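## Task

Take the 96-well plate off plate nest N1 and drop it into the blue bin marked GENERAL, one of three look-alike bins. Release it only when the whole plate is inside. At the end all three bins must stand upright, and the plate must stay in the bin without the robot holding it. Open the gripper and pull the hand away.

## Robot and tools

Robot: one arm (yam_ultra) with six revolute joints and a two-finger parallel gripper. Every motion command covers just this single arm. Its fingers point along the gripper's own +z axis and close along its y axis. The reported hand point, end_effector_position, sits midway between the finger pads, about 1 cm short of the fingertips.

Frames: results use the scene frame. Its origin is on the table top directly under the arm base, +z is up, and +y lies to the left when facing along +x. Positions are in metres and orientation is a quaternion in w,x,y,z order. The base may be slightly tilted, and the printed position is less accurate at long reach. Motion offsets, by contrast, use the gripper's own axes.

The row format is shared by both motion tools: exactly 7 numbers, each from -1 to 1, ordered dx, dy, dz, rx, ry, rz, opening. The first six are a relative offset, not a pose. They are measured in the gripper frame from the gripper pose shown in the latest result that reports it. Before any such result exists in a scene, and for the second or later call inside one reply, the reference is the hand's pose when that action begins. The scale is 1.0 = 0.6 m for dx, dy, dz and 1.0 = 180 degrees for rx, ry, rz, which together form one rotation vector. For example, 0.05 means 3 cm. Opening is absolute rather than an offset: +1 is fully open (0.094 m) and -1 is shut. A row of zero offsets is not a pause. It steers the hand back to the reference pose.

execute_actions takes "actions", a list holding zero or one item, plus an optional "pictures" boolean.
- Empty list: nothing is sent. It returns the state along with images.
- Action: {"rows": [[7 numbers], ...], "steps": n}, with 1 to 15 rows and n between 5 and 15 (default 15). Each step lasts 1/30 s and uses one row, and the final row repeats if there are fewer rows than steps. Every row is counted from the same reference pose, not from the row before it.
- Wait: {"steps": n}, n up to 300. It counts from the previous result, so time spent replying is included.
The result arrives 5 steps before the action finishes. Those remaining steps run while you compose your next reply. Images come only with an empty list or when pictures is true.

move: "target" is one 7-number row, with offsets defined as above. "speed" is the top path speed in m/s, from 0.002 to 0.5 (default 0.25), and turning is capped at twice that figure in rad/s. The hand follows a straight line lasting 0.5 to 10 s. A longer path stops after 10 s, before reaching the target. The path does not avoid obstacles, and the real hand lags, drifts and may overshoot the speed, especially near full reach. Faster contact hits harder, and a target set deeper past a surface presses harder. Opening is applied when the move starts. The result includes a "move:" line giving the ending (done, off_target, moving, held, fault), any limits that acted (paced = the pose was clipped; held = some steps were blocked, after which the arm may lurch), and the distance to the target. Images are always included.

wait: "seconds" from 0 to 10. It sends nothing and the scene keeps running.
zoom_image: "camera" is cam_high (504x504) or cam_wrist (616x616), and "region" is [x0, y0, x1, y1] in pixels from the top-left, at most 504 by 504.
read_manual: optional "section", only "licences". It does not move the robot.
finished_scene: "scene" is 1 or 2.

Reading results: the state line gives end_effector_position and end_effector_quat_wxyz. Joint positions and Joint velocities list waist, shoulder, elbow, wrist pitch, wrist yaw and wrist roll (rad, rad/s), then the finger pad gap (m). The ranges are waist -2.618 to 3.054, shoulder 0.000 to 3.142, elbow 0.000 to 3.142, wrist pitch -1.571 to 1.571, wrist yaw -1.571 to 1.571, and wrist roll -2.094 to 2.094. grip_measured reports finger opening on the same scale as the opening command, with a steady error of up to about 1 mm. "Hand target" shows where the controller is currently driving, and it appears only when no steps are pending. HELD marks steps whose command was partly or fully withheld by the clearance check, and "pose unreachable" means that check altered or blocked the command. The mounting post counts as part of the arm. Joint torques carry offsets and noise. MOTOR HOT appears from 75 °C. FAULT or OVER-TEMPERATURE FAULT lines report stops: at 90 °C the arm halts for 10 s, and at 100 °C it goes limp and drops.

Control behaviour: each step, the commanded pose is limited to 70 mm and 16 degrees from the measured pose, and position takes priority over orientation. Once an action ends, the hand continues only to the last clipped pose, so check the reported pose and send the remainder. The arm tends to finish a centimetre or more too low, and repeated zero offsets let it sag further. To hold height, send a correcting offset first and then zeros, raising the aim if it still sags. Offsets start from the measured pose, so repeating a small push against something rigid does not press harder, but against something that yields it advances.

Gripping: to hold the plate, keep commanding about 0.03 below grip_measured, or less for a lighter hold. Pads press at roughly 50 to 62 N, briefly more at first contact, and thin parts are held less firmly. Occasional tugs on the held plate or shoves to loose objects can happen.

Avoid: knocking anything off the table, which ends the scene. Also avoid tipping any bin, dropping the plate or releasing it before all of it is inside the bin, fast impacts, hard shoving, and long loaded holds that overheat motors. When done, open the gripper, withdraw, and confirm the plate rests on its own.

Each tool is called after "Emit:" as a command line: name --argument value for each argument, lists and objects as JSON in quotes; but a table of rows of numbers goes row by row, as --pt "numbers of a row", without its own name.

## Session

Emit:
execute_actions --actions '[]'

Scene clock: 0.00 s of 8400.00 s.
end_effector_position=(+0.1826, -0.1704, +0.3780) grip_measured=+1.000 end_effector_quat_wxyz=(+0.389, +0.721, +0.556, +0.139)
Joint positions: [-1.912  1.016  0.653 -0.887 -1.06   0.468  0.094]
Joint velocities: [-0.012 -0.017 -0.017 -0.037 -0.007  0.037  0.   ]
Joint torques (N m, as the arm reports them, + toward a larger angle): no reading
Motor temperatures (°C, as the motors report them): [32 33 32 31 31 29]
Hand target: +0.184, -0.172, +0.384; +0.398, +0.713, +0.562, +0.133

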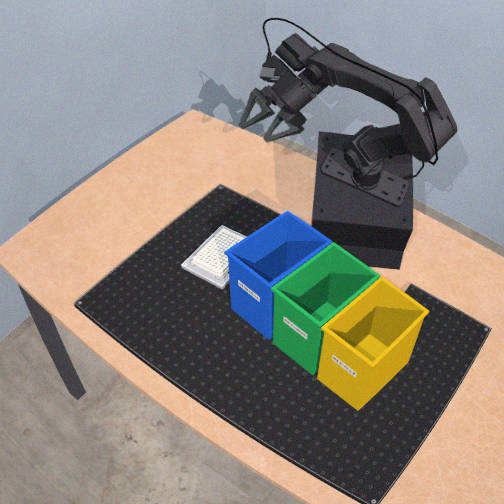

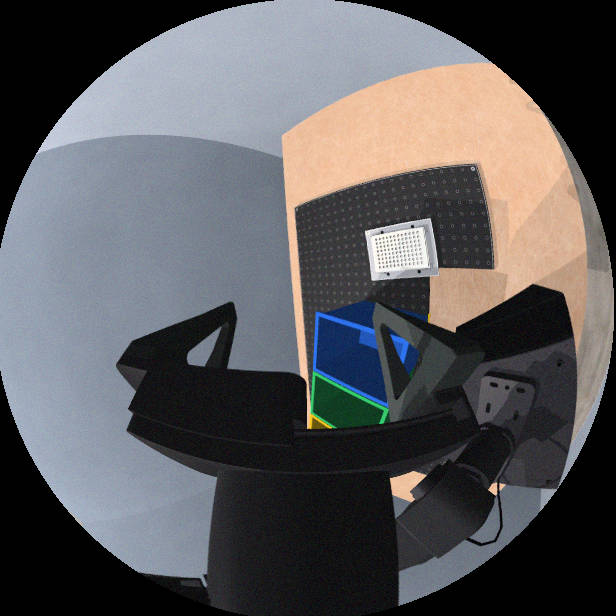

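Emit:
zoom_image --camera "cam_wrist" --region '[350, 200, 450, 300]'

Emit:
zoom_image --camera "cam_wrist" --region '[208, 280, 448, 440]'

Emit:
zoom_image --camera "cam_high" --region '[160, 180, 360, 360]'

Region (350, 200, 450, 300) of cam_wrist's 616x616 image, scaled by 5.040, with more detail than that image has.

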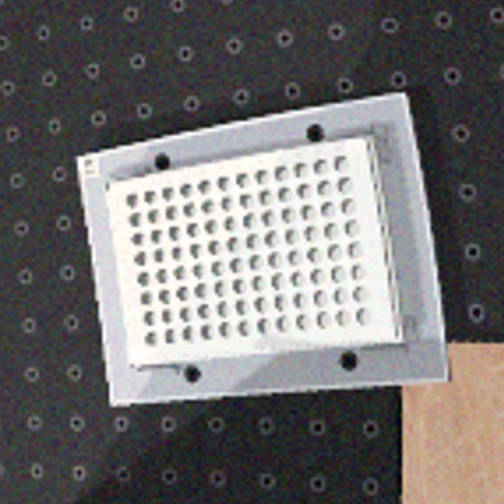

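Region (208, 280, 448, 440) of cam_wrist's 616x616 image, scaled by 2.100, with more detail than that image has.

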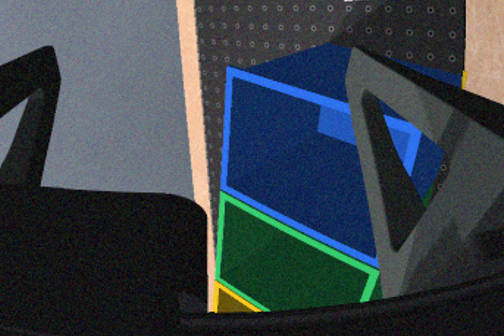

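Region (160, 180, 360, 360) of cam_high's 504x504 image, scaled by 2.520, with more detail than that image has; it fills the top 454 rows of this view, and the rest is white.

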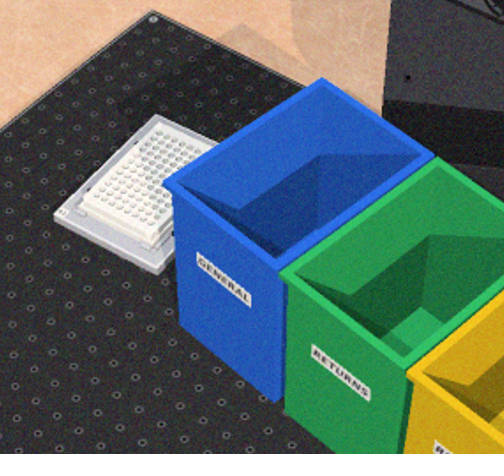

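Emit:
move --target '[0.0572, -0.2792, 0.4175, 0.0929, 0.3008, -0.5673, 1.0]' --speed 0.45

Scene clock: 4.47 s of 8400.00 s.
end_effector_position=(+0.2179, -0.2167, +0.0848) grip_measured=+1.000 end_effector_quat_wxyz=(-0.017, -0.027, +0.999, +0.017)
Joint positions: [-1.03   2.155  0.951 -0.332 -0.402 -0.902  0.094]
Joint velocities: [-0.007 -0.007  0.002  0.066  0.022 -0.081  0.   ]
Joint torques (N m, as the arm reports them, + toward a larger angle): [-3.65 -7.09  5.36  0.5   0.06 -0.04]
Motor temperatures (°C, as the motors report them): [32 33 32 31 31 29]
Hand target: +0.227, -0.229, +0.085; -0.008, -0.037, +0.999, +0.003
Off the commanded pose: 0.022 m, 3 deg.
Kept back: nothing.
move: off_target

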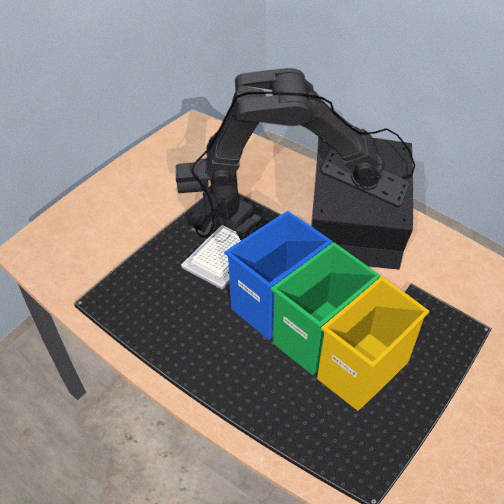

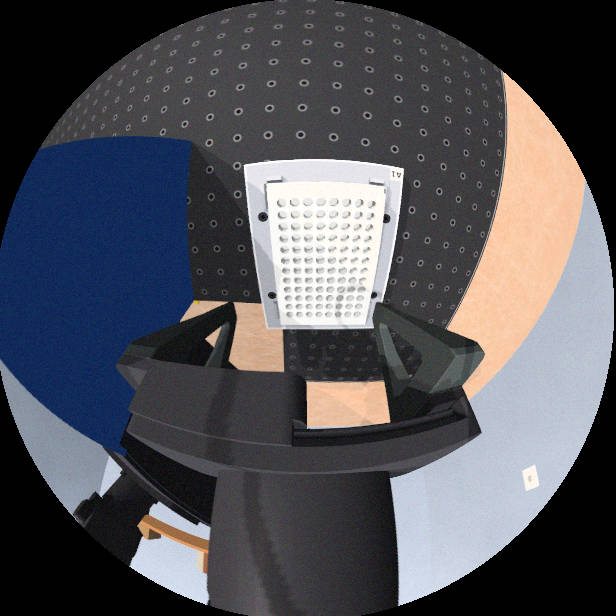

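Emit:
zoom_image --camera "cam_wrist" --region '[224, 150, 424, 350]'

Region (224, 150, 424, 350) of cam_wrist's 616x616 image, scaled by 2.520, with more detail than that image has.

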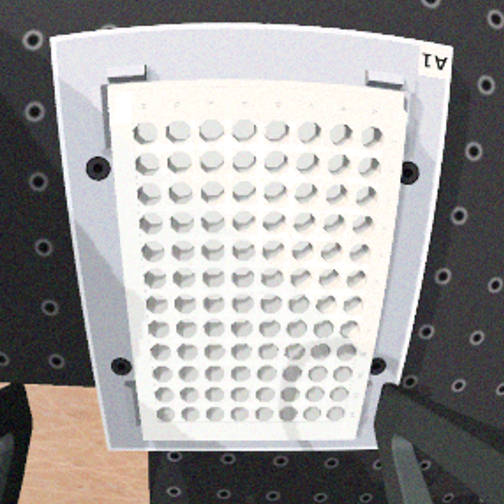

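Emit:
move --target '[-0.0383, -0.0472, 0.0452, 0.0203, -0.0162, -0.0139, 1.0]' --speed 0.12

Scene clock: 6.73 s of 8400.00 s.
end_effector_position=(+0.2308, -0.2327, +0.0574) grip_measured=+1.000 end_effector_quat_wxyz=(-0.001, -0.045, +0.999, -0.000)
Joint positions: [-1.001  2.261  0.996 -0.208 -0.401 -0.886  0.094]
Joint velocities: [-0.007  0.007  0.022  0.007 -0.007 -0.051  0.   ]
Joint torques (N m, as the arm reports them, + toward a larger angle): [-3.48 -7.4   5.08  0.6   0.03  0.06]
Motor temperatures (°C, as the motors report them): [32 33 33 31 31 29]
Hand target: +0.241, -0.243, +0.057; +0.009, -0.049, +0.999, -0.013
Off the commanded pose: 0.015 m, 2 deg.
Kept back: nothing.
move: off_target

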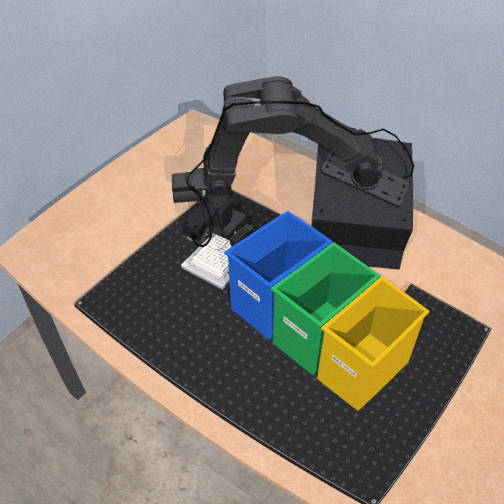

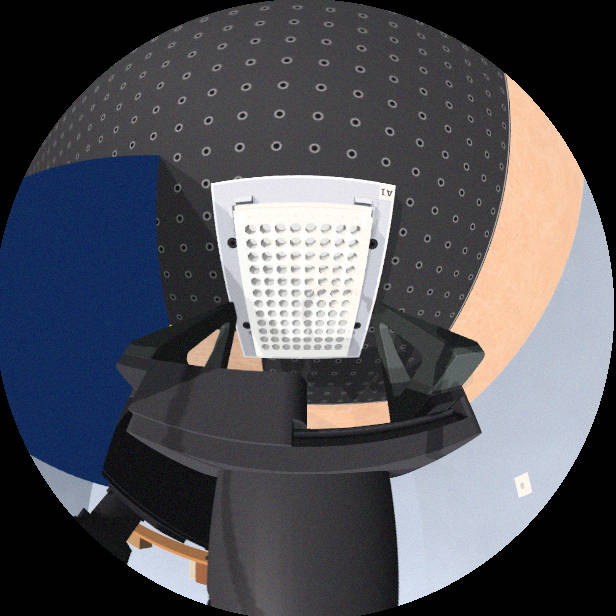

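Emit:
zoom_image --camera "cam_wrist" --region '[204, 175, 404, 375]'

Region (204, 175, 404, 375) of cam_wrist's 616x616 image, scaled by 2.520, with more detail than that image has.

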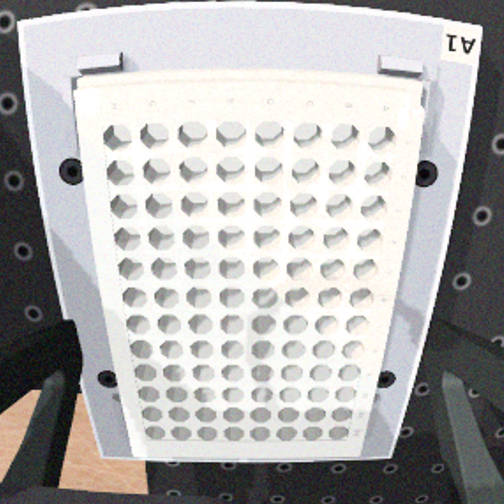

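Emit:
move --target '[-0.0088, -0.0052, 0.0407, 0.0034, -0.0028, 0.0035, 1.0]' --speed 0.08

Scene clock: 9.00 s of 8400.00 s.
end_effector_position=(+0.2258, -0.2260, +0.0365) grip_measured=+1.000 end_effector_quat_wxyz=(-0.009, -0.034, +0.999, +0.008)
Joint positions: [-0.972  2.324  0.996 -0.157 -0.399 -0.844  0.094]
Joint velocities: [-0.002 -0.002  0.012  0.022  0.007 -0.081  0.   ]
Joint torques (N m, as the arm reports them, + toward a larger angle): [-3.4  -7.24  4.43  0.7   0.03  0.06]
Motor temperatures (°C, as the motors report them): [32 33 33 31 31 29]
Hand target: +0.236, -0.235, +0.034; +0.003, -0.039, +0.999, -0.005
Off the commanded pose: 0.015 m, 2 deg.
Kept back: nothing.
move: off_target

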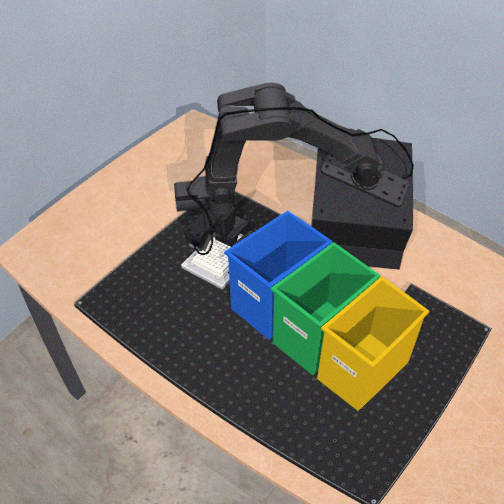

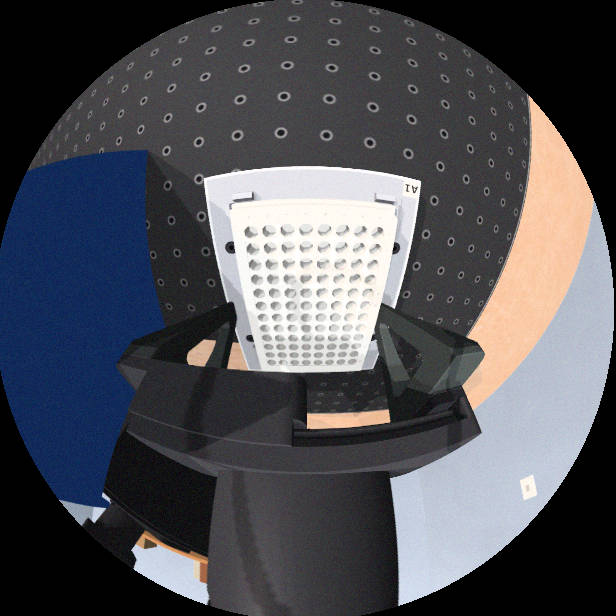

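Emit:
zoom_image --camera "cam_wrist" --region '[214, 190, 414, 390]'

Emit:
zoom_image --camera "cam_high" --region '[170, 200, 270, 295]'

Region (214, 190, 414, 390) of cam_wrist's 616x616 image, scaled by 2.520, with more detail than that image has.

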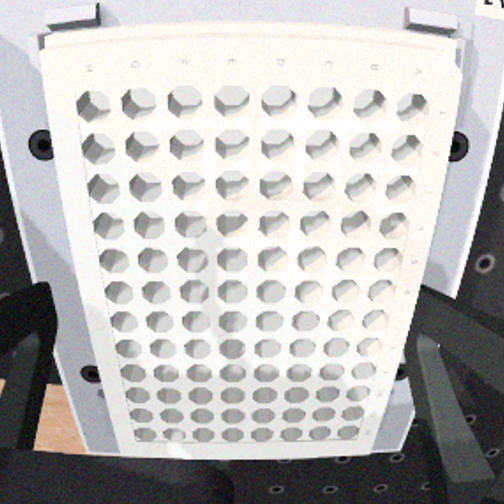

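Region (170, 200, 270, 295) of cam_high's 504x504 image, scaled by 5.040, with more detail than that image has; it fills the top 479 rows of this view, and the rest is white.

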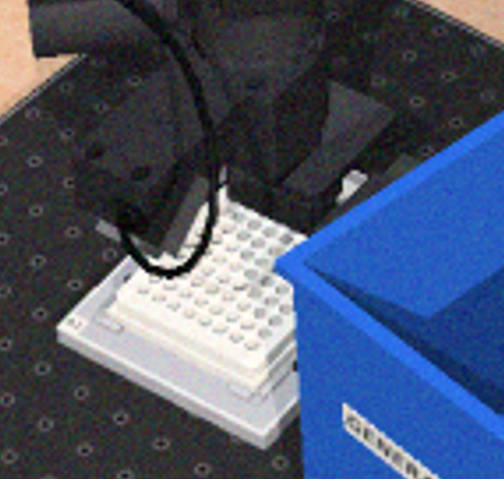

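Emit:
move --target '[-0.0229, -0.0255, 0.0042, 0.0139, -0.0107, -0.0067, 1.0]' --speed 0.06

Scene clock: 10.50 s of 8400.00 s.
end_effector_position=(+0.2262, -0.2265, +0.0365) grip_measured=+1.000 end_effector_quat_wxyz=(-0.008, -0.034, +0.999, +0.007)
Joint positions: [-0.972  2.324  0.996 -0.154 -0.398 -0.842  0.094]
Joint velocities: [ 0.012  0.002 -0.012 -0.037 -0.051  0.022  0.   ]
Joint torques (N m, as the arm reports them, + toward a larger angle): [-3.32 -7.36  4.78  0.82  0.06  0.04]
Motor temperatures (°C, as the motors report them): [32 34 33 31 31 29]
Hand target: +0.240, -0.240, +0.035; +0.009, -0.045, +0.999, -0.013
Off the commanded pose: 0.020 m, 3 deg.
Kept back: nothing.
move: off_target

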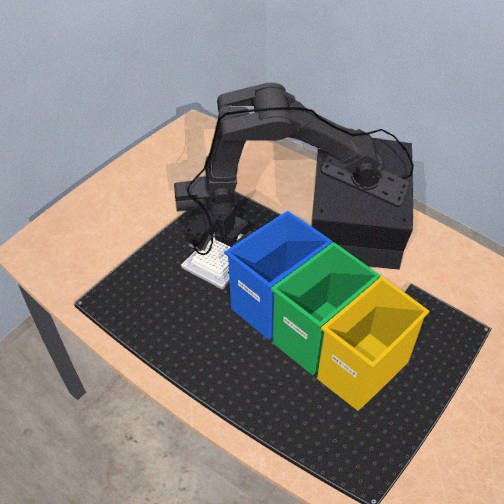

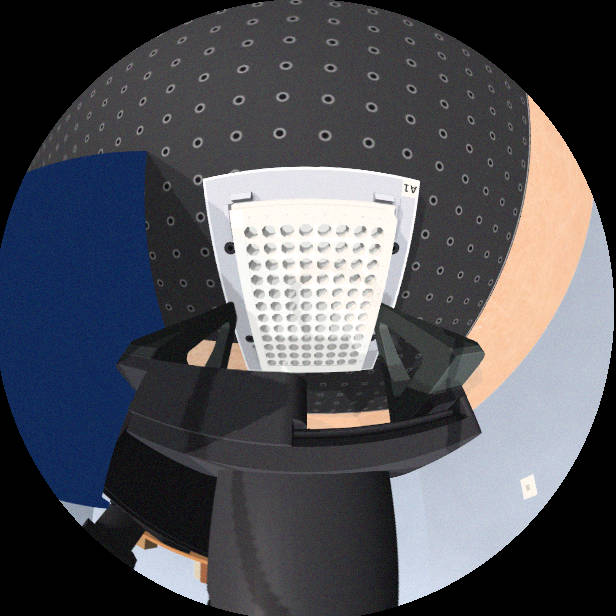

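Emit:
zoom_image --camera "cam_high" --region '[178, 235, 238, 292]'

Emit:
zoom_image --camera "cam_wrist" --region '[340, 270, 430, 370]'

Emit:
zoom_image --camera "cam_wrist" --region '[200, 160, 320, 260]'

Region (178, 235, 238, 292) of cam_high's 504x504 image, scaled by 8.400, with more detail than that image has; it fills the top 479 rows of this view, and the rest is white.

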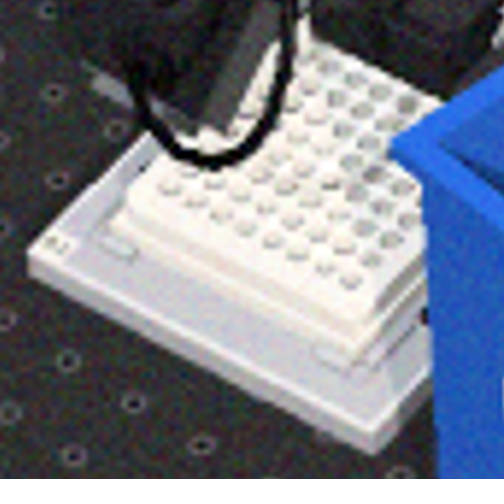

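Region (340, 270, 430, 370) of cam_wrist's 616x616 image, scaled by 5.040, with more detail than that image has; it fills the left 454 columns of this view, and the rest is white.

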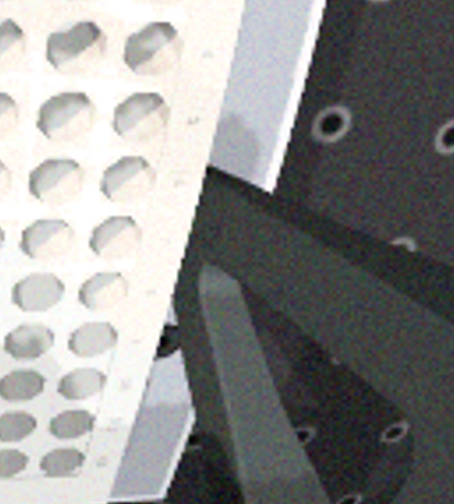

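Region (200, 160, 320, 260) of cam_wrist's 616x616 image, scaled by 4.200, with more detail than that image has.

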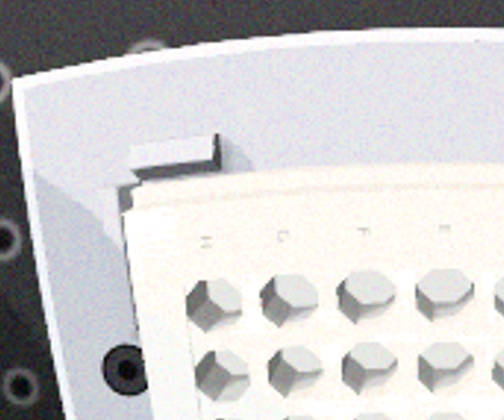

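Emit:
execute_actions --actions '[{"rows": [[-0.0214,-0.024,-0.0024,0.013,-0.010,-0.006,0.97],[-0.0214,-0.024,-0.0024,0.013,-0.010,-0.006,0.955],[-0.0214,-0.024,-0.0024,0.013,-0.010,-0.006,0.94],[-0.0214,-0.024,-0.0024,0.013,-0.010,-0.006,0.925],[-0.0214,-0.024,-0.0024,0.013,-0.010,-0.006,0.91],[-0.0214,-0.024,-0.0024,0.013,-0.010,-0.006,0.895],[-0.0214,-0.024,-0.0024,0.013,-0.010,-0.006,0.88],[-0.0214,-0.024,-0.0024,0.013,-0.010,-0.006,0.865],[-0.0214,-0.024,-0.0024,0.013,-0.010,-0.006,0.85],[-0.0214,-0.024,-0.0024,0.013,-0.010,-0.006,0.84]], "steps": 15}]'

Emit:
execute_actions --actions '[{"steps": 8}]' --pictures true

Scene clock: 12.13 s of 8400.00 s.
end_effector_position=(+0.2268, -0.2295, +0.0365) grip_measured=+0.847 end_effector_quat_wxyz=(-0.008, -0.036, +0.999, -0.000)
Joint positions: [-0.972  2.324  0.996 -0.143 -0.389 -0.842  0.087]
Joint velocities: [-0.007 -0.007 -0.022  0.022 -0.007 -0.066 -0.01 ]
Joint torques (N m, as the arm reports them, + toward a larger angle): [-3.73 -8.32  4.57  0.61 -0.06  0.02]
Motor temperatures (°C, as the motors report them): [32 34 33 31 31 29]
Steps of this call (steps 1 to 39: nothing new was sent; steps 40 to 49: the first 10 steps of this action). Readings (end_effector_position):
40: (+0.2262, -0.2270, +0.0365)
41: (+0.2262, -0.2274, +0.0365)
43: (+0.2263, -0.2281, +0.0365)
47: (+0.2267, -0.2293, +0.0365)
49: the state above

Scene clock: 12.40 s of 8400.00 s.
end_effector_position=(+0.2269, -0.2297, +0.0365) grip_measured=+0.842 end_effector_quat_wxyz=(-0.008, -0.036, +0.999, -0.000)
Joint positions: [-0.972  2.324  0.996 -0.143 -0.388 -0.842  0.087]
Joint velocities: [ 0.002 -0.007 -0.012  0.007 -0.007 -0.007  0.001]
Joint torques (N m, as the arm reports them, + toward a larger angle): [-3.7  -8.32  4.55  0.6  -0.05  0.02]
Motor temperatures (°C, as the motors report them): [32 34 33 31 31 29]
Hand target: +0.240, -0.240, +0.038; +0.008, -0.044, +0.999, -0.013
Off the commanded pose: 0.017 m, 3 deg.
Kept back: nothing.
Steps of this call (steps 1 to 5: the last 5 steps of your previous action; steps 6 to 8: nothing new was sent). Readings (end_effector_position):
1: (+0.2268, -0.2296, +0.0365)
2: (+0.2269, -0.2297, +0.0365)
4: (+0.2269, -0.2297, +0.0365)
8: the state above

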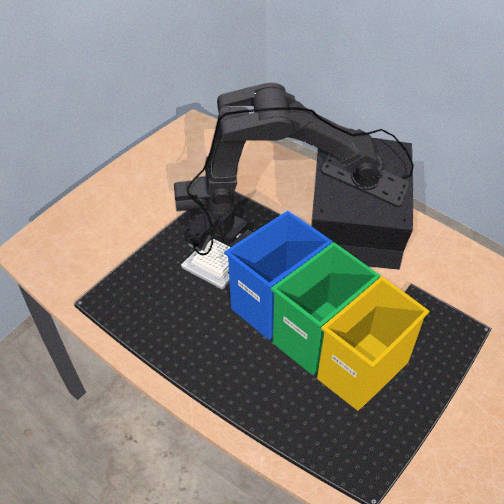

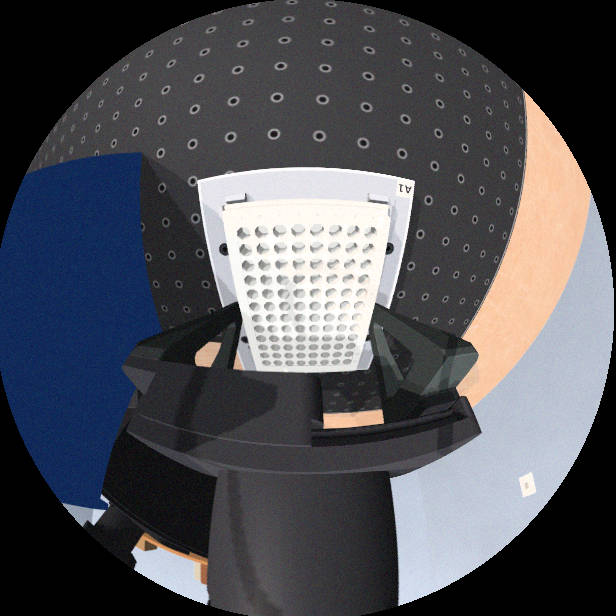

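Emit:
execute_actions --actions '[{"rows": [[-0.008,-0.010,-0.0025,0.004,-0.003,-0.002,0.83],[-0.008,-0.010,-0.0025,0.004,-0.003,-0.002,0.815],[-0.008,-0.010,-0.0025,0.004,-0.003,-0.002,0.80],[-0.008,-0.010,-0.0025,0.004,-0.003,-0.002,0.785],[-0.008,-0.010,-0.0025,0.004,-0.003,-0.002,0.77],[-0.008,-0.010,-0.0025,0.004,-0.003,-0.002,0.755],[-0.008,-0.010,-0.0025,0.004,-0.003,-0.002,0.74],[-0.008,-0.010,-0.0025,0.004,-0.003,-0.002,0.73]], "steps": 15}]'

Emit:
execute_actions --actions '[{"steps": 6}]' --pictures true

Scene clock: 13.03 s of 8400.00 s.
end_effector_position=(+0.2267, -0.2305, +0.0365) grip_measured=+0.744 end_effector_quat_wxyz=(-0.009, -0.037, +0.999, -0.002)
Joint positions: [-0.972  2.324  0.996 -0.141 -0.384 -0.842  0.082]
Joint velocities: [ 0.007 -0.012 -0.017 -0.037  0.007 -0.022 -0.   ]
Joint torques (N m, as the arm reports them, + toward a larger angle): [-3.9  -8.53  3.81  0.37 -0.02 -0.02]
Motor temperatures (°C, as the motors report them): [32 34 33 31 31 29]
Steps of this call (steps 1 to 9: nothing new was sent; steps 10 to 19: the first 10 steps of this action). Readings (end_effector_position):
10: (+0.2268, -0.2298, +0.0365)
11: (+0.2268, -0.2298, +0.0365)
13: (+0.2266, -0.2301, +0.0365)
17: (+0.2267, -0.2305, +0.0365)
19: the state above

Scene clock: 13.23 s of 8400.00 s.
end_effector_position=(+0.2267, -0.2305, +0.0365) grip_measured=+0.744 end_effector_quat_wxyz=(-0.009, -0.037, +0.999, -0.002)
Joint positions: [-0.972  2.324  0.996 -0.141 -0.384 -0.842  0.082]
Joint velocities: [-0.012  0.012  0.002 -0.007 -0.007 -0.022  0.   ]
Joint torques (N m, as the arm reports them, + toward a larger angle): [-3.9  -8.51  3.8   0.37 -0.02 -0.01]
Motor temperatures (°C, as the motors report them): [32 34 33 31 31 29]
Hand target: +0.232, -0.235, +0.038; -0.003, -0.040, +0.999, -0.007
Off the commanded pose: 0.007 m, 1 deg.
Kept back: nothing.
Steps of this call (steps 1 to 5: the last 5 steps of your previous action; step 6: nothing new was sent). Readings (end_effector_position):
1: (+0.2267, -0.2305, +0.0365)
2: (+0.2267, -0.2305, +0.0365)
4: (+0.2267, -0.2305, +0.0365)
6: the state above

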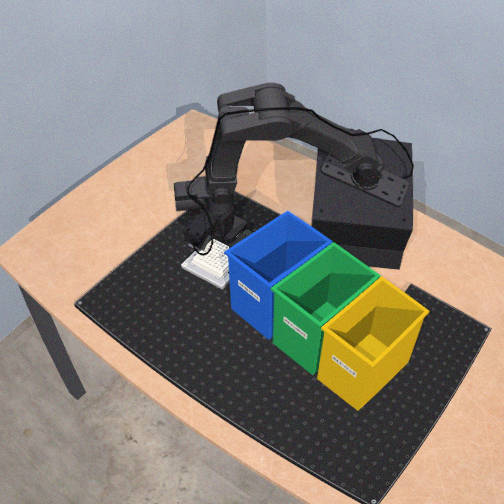

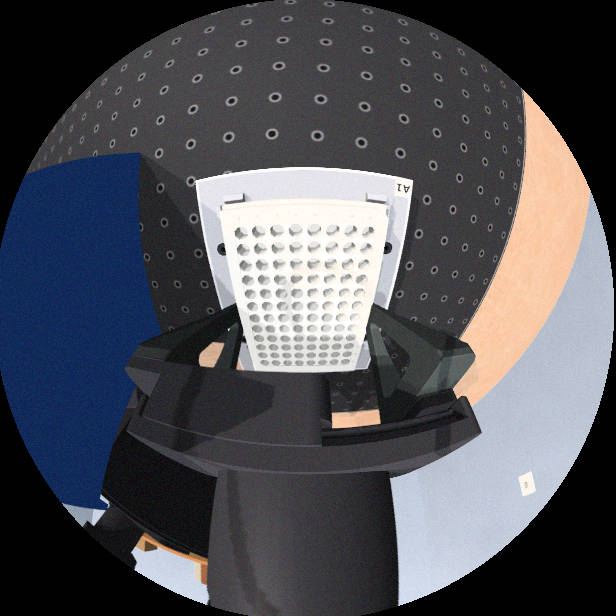

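Emit:
execute_actions --actions '[{"rows": [[-0.004,-0.004,-0.0025,0.002,-0.002,0,0.715],[-0.004,-0.004,-0.0025,0.002,-0.002,0,0.70],[-0.004,-0.004,-0.0025,0.002,-0.002,0,0.69]], "steps": 11}]'

Scene clock: 13.73 s of 8400.00 s.
end_effector_position=(+0.2266, -0.2305, +0.0365) grip_measured=+0.730 end_effector_quat_wxyz=(-0.009, -0.037, +0.999, -0.003)
Joint positions: [-0.972  2.324  0.996 -0.141 -0.384 -0.842  0.081]
Joint velocities: [ 0.017 -0.022  0.012  0.037  0.051 -0.007 -0.002]
Joint torques (N m, as the arm reports them, + toward a larger angle): [-3.82 -8.82  2.92  0.39  0.01  0.03]
Motor temperatures (°C, as the motors report them): [32 34 33 31 31 29]
Steps of this call (steps 1 to 9: nothing new was sent; steps 10 to 15: the first 6 steps of this action). Readings (end_effector_position):
10: (+0.2266, -0.2305, +0.0365)
11: (+0.2266, -0.2305, +0.0365)
13: (+0.2266, -0.2305, +0.0365)
15: the state above

Emit:
move --target '[0.0065, -0.002, -0.358, 0.0, -0.004, 0.0, 0.695]' --speed 0.25

Scene clock: 15.60 s of 8400.00 s.
end_effector_position=(+0.2236, -0.2224, +0.2368) grip_measured=+0.730 end_effector_quat_wxyz=(-0.014, -0.036, +0.999, +0.007)
Joint positions: [-1.22   1.804  1.141 -0.931 -0.397 -1.117  0.081]
Joint velocities: [-0.022 -0.007  0.012 -0.022 -0.037 -0.022  0.001]
Joint torques (N m, as the arm reports them, + toward a larger angle): [-4.63 -8.06  7.31  0.15 -0.15 -0.06]
Motor temperatures (°C, as the motors report them): [32 34 33 31 31 29]
Hand target: +0.230, -0.228, +0.250; +0.000, -0.036, +0.999, -0.003
Off your previous action's commanded pose: 0.004 m, 1 deg at its last step (step 5 of this call).
Off the commanded pose: 0.017 m, 2 deg.
Kept back: nothing.
move: off_target

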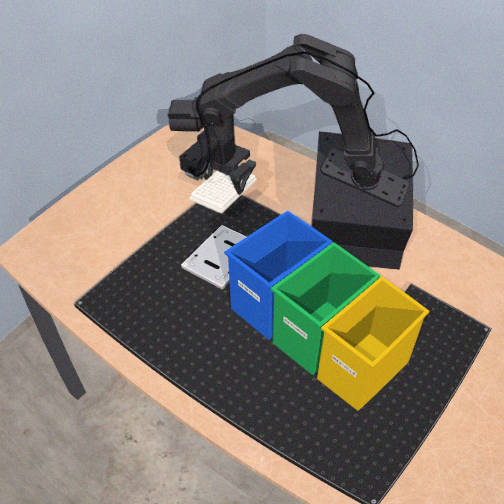

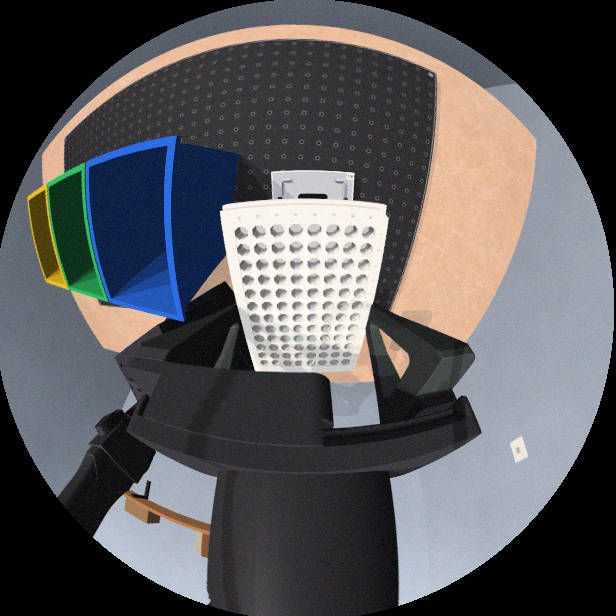

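Emit:
zoom_image --camera "cam_wrist" --region '[20, 120, 260, 340]'

Emit:
zoom_image --camera "cam_high" --region '[170, 130, 280, 230]'

Region (20, 120, 260, 340) of cam_wrist's 616x616 image, scaled by 2.100, with more detail than that image has; it fills the top 462 rows of this view, and the rest is white.

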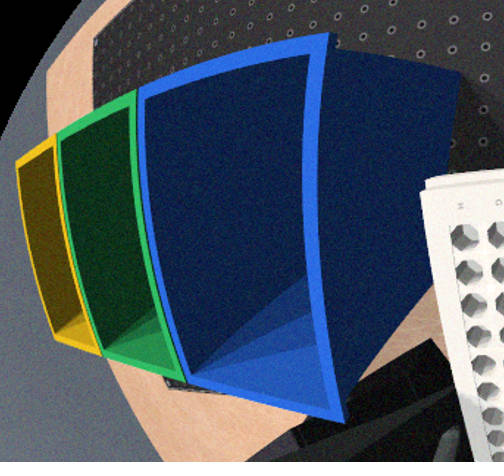

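Region (170, 130, 280, 230) of cam_high's 504x504 image, scaled by 4.582, with more detail than that image has; it fills the top 458 rows of this view, and the rest is white.

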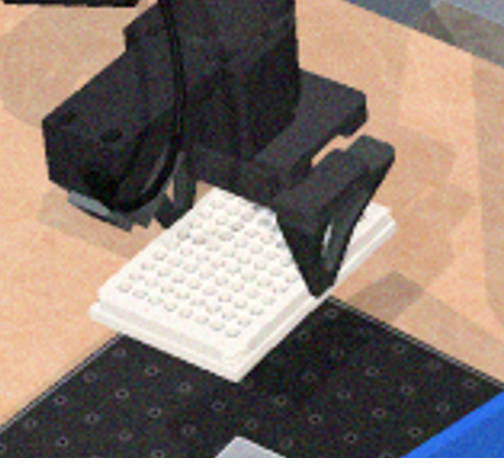

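Emit:
move --target '[-0.0897, 0.3084, -0.0032, 0.0038, -0.0092, 0.0674, 0.695]' --speed 0.25

Scene clock: 18.23 s of 8400.00 s.
end_effector_position=(+0.2591, -0.0348, +0.2346) grip_measured=+0.730 end_effector_quat_wxyz=(-0.020, +0.073, +0.997, +0.008)
Joint positions: [-0.609  1.281  0.831 -0.916 -0.336 -0.25   0.081]
Joint velocities: [-0.007 -0.012  0.012  0.037  0.007 -0.007  0.   ]
Joint torques (N m, as the arm reports them, + toward a larger angle): [-0.6  -6.99  3.94  0.54  0.08  0.06]
Motor temperatures (°C, as the motors report them): [32 34 33 31 31 29]
Hand target: +0.260, -0.034, +0.236; -0.008, +0.069, +0.998, +0.000
Off the commanded pose: 0.008 m, 3 deg.
Kept back: nothing.
move: off_target

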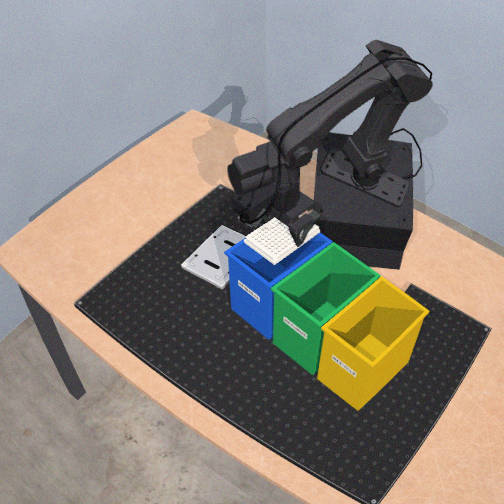

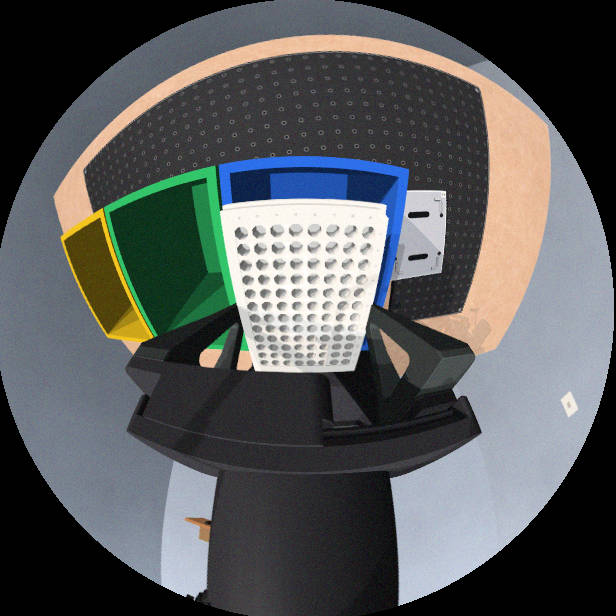

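Emit:
zoom_image --camera "cam_wrist" --region '[184, 140, 424, 380]'

Region (184, 140, 424, 380) of cam_wrist's 616x616 image, scaled by 2.100, with more detail than that image has.

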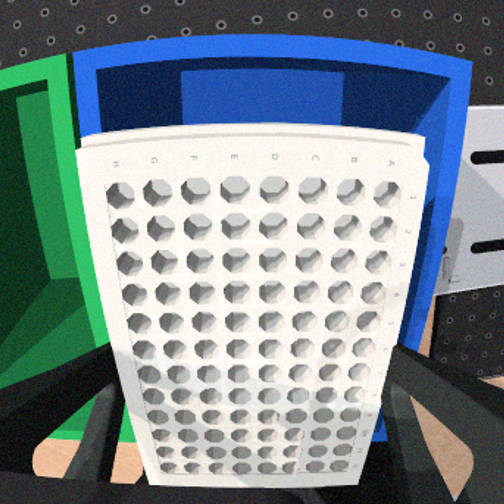

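Emit:
move --target '[-0.0017, -0.008, 0.1042, 0.0048, -0.008, 0.004, 0.695]' --speed 0.1

Scene clock: 20.33 s of 8400.00 s.
end_effector_position=(+0.2582, -0.0389, +0.1776) grip_measured=+0.730 end_effector_quat_wxyz=(-0.007, +0.079, +0.997, +0.002)
Joint positions: [-0.538  1.39   0.679 -0.601 -0.316 -0.157  0.081]
Joint velocities: [-0.022 -0.007 -0.002 -0.022 -0.007 -0.007 -0.   ]
Joint torques (N m, as the arm reports them, + toward a larger angle): [-0.77 -4.08  3.6   0.58  0.1   0.06]
Motor temperatures (°C, as the motors report them): [32 34 33 31 31 29]
Hand target: +0.256, -0.040, +0.173; -0.009, +0.079, +0.997, -0.001
Off the commanded pose: 0.006 m, 0 deg.
Kept back: nothing.
move: done

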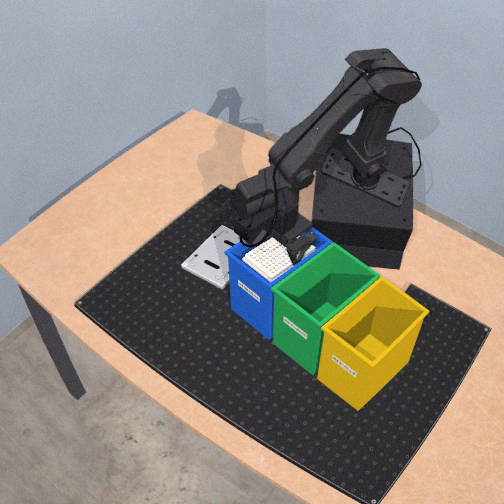

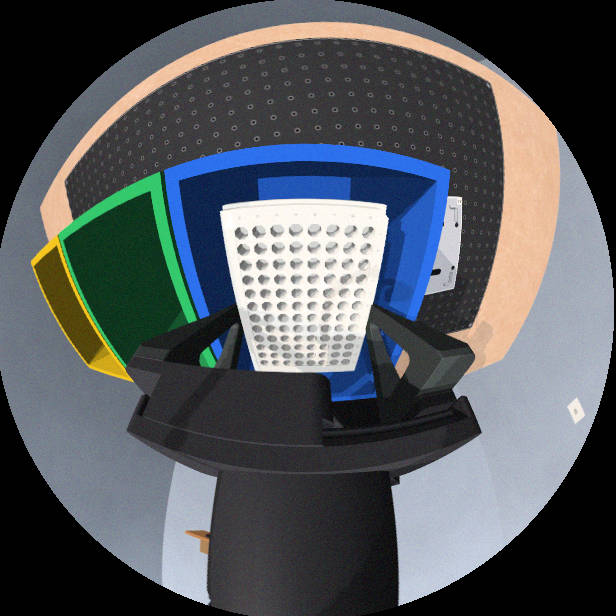

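Emit:
zoom_image --camera "cam_wrist" --region '[144, 120, 464, 420]'

Emit:
zoom_image --camera "cam_high" --region '[215, 195, 345, 305]'

Region (144, 120, 464, 420) of cam_wrist's 616x616 image, scaled by 1.575, with more detail than that image has; it fills the top 472 rows of this view, and the rest is white.

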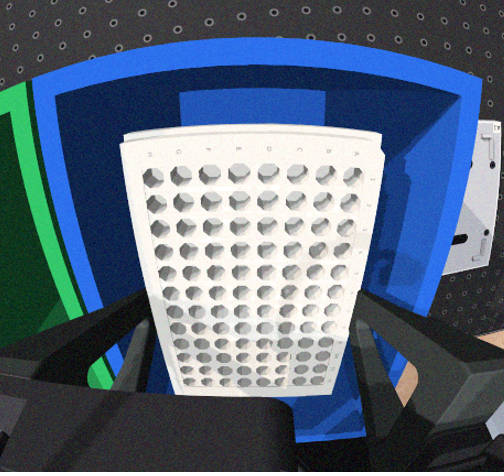

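Region (215, 195, 345, 305) of cam_high's 504x504 image, scaled by 3.877, with more detail than that image has; it fills the top 426 rows of this view, and the rest is white.

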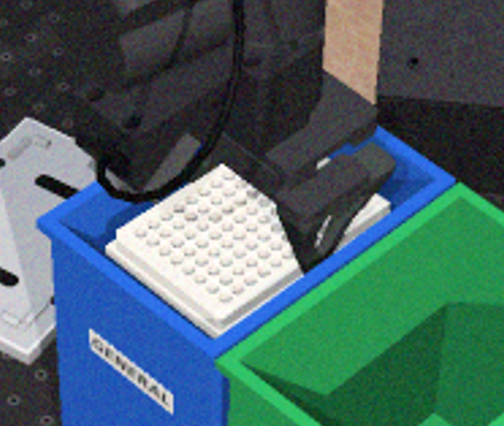

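Emit:
execute_actions --actions '[{"rows": [[0,-0.002,0,0,0,0,0.82]], "steps": 13}]' --pictures true

Scene clock: 20.97 s of 8400.00 s.
end_effector_position=(+0.2584, -0.0391, +0.1775) grip_measured=+0.818 end_effector_quat_wxyz=(-0.006, +0.079, +0.997, +0.001)
Joint positions: [-0.538  1.39   0.679 -0.6   -0.316 -0.157  0.085]
Joint velocities: [ 0.012 -0.002 -0.012  0.037 -0.007  0.022 -0.   ]
Joint torques (N m, as the arm reports them, + toward a larger angle): [-1.8  -4.85  4.54  0.37 -0.01 -0.04]
Motor temperatures (°C, as the motors report them): [32 34 33 31 31 29]
Steps of this call (steps 1 to 11: nothing new was sent; steps 12 to 19: the first 8 steps of this action). Readings (end_effector_position):
12: (+0.2584, -0.0391, +0.1775)
13: (+0.2584, -0.0391, +0.1775)
15: (+0.2584, -0.0391, +0.1775)
19: the state above

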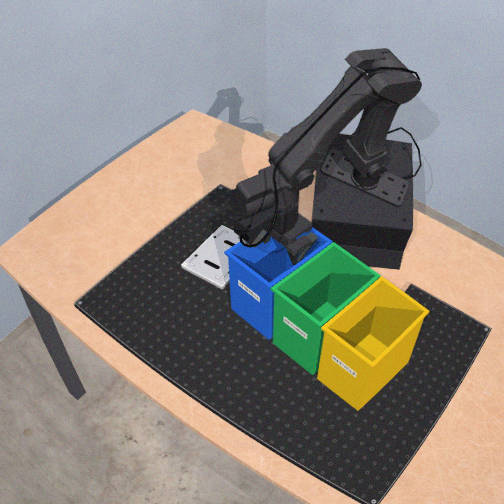

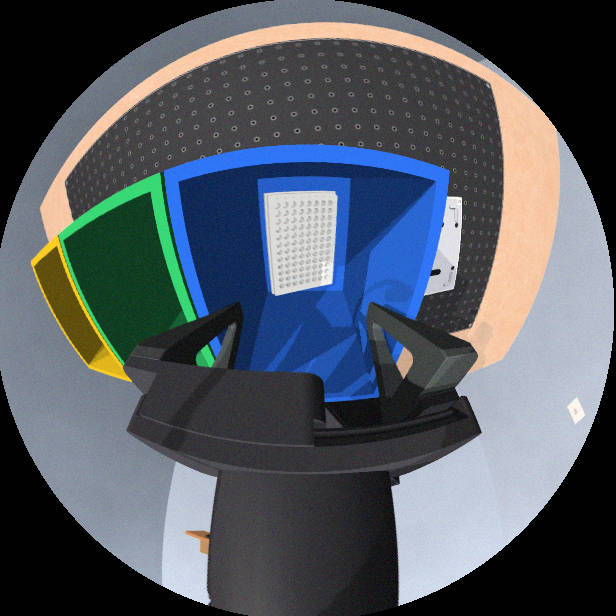

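Emit:
move --target '[0.0, 0.0, -0.2, 0.0, 0.0, 0.0, 0.7]' --speed 0.25

Scene clock: 22.47 s of 8400.00 s.
end_effector_position=(+0.2540, -0.0367, +0.2849) grip_measured=+0.702 end_effector_quat_wxyz=(-0.023, +0.081, +0.996, +0.006)
Joint positions: [-0.709  1.214  0.966 -1.157 -0.35  -0.341  0.08 ]
Joint velocities: [-0.012 -0.007 -0.012  0.022  0.007 -0.081 -0.   ]
Joint torques (N m, as the arm reports them, + toward a larger angle): [-2.57 -5.56  7.79  0.14 -0.12 -0.03]
Motor temperatures (°C, as the motors report them): [32 34 33 31 31 29]
Hand target: +0.261, -0.038, +0.297; -0.004, +0.079, +0.997, +0.002
Off your previous action's commanded pose: 0.001 m, 0 deg at its last step (step 5 of this call).
Off the commanded pose: 0.014 m, 2 deg.
Kept back: nothing.
move: off_target

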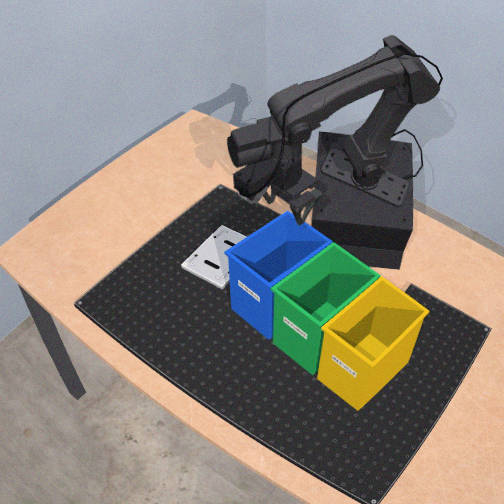

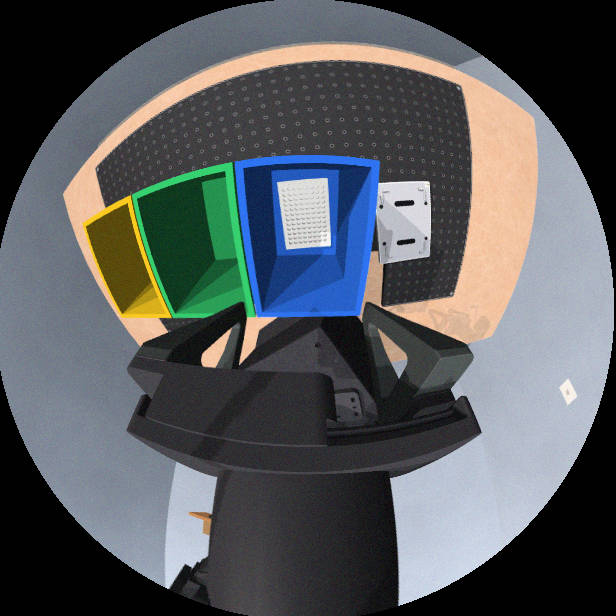

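The plate is lying in the blue GENERAL bin, all three bins are upright, and the gripper is clear.

Emit:
finished_scene --scene 2

The scene is finished: the task was done.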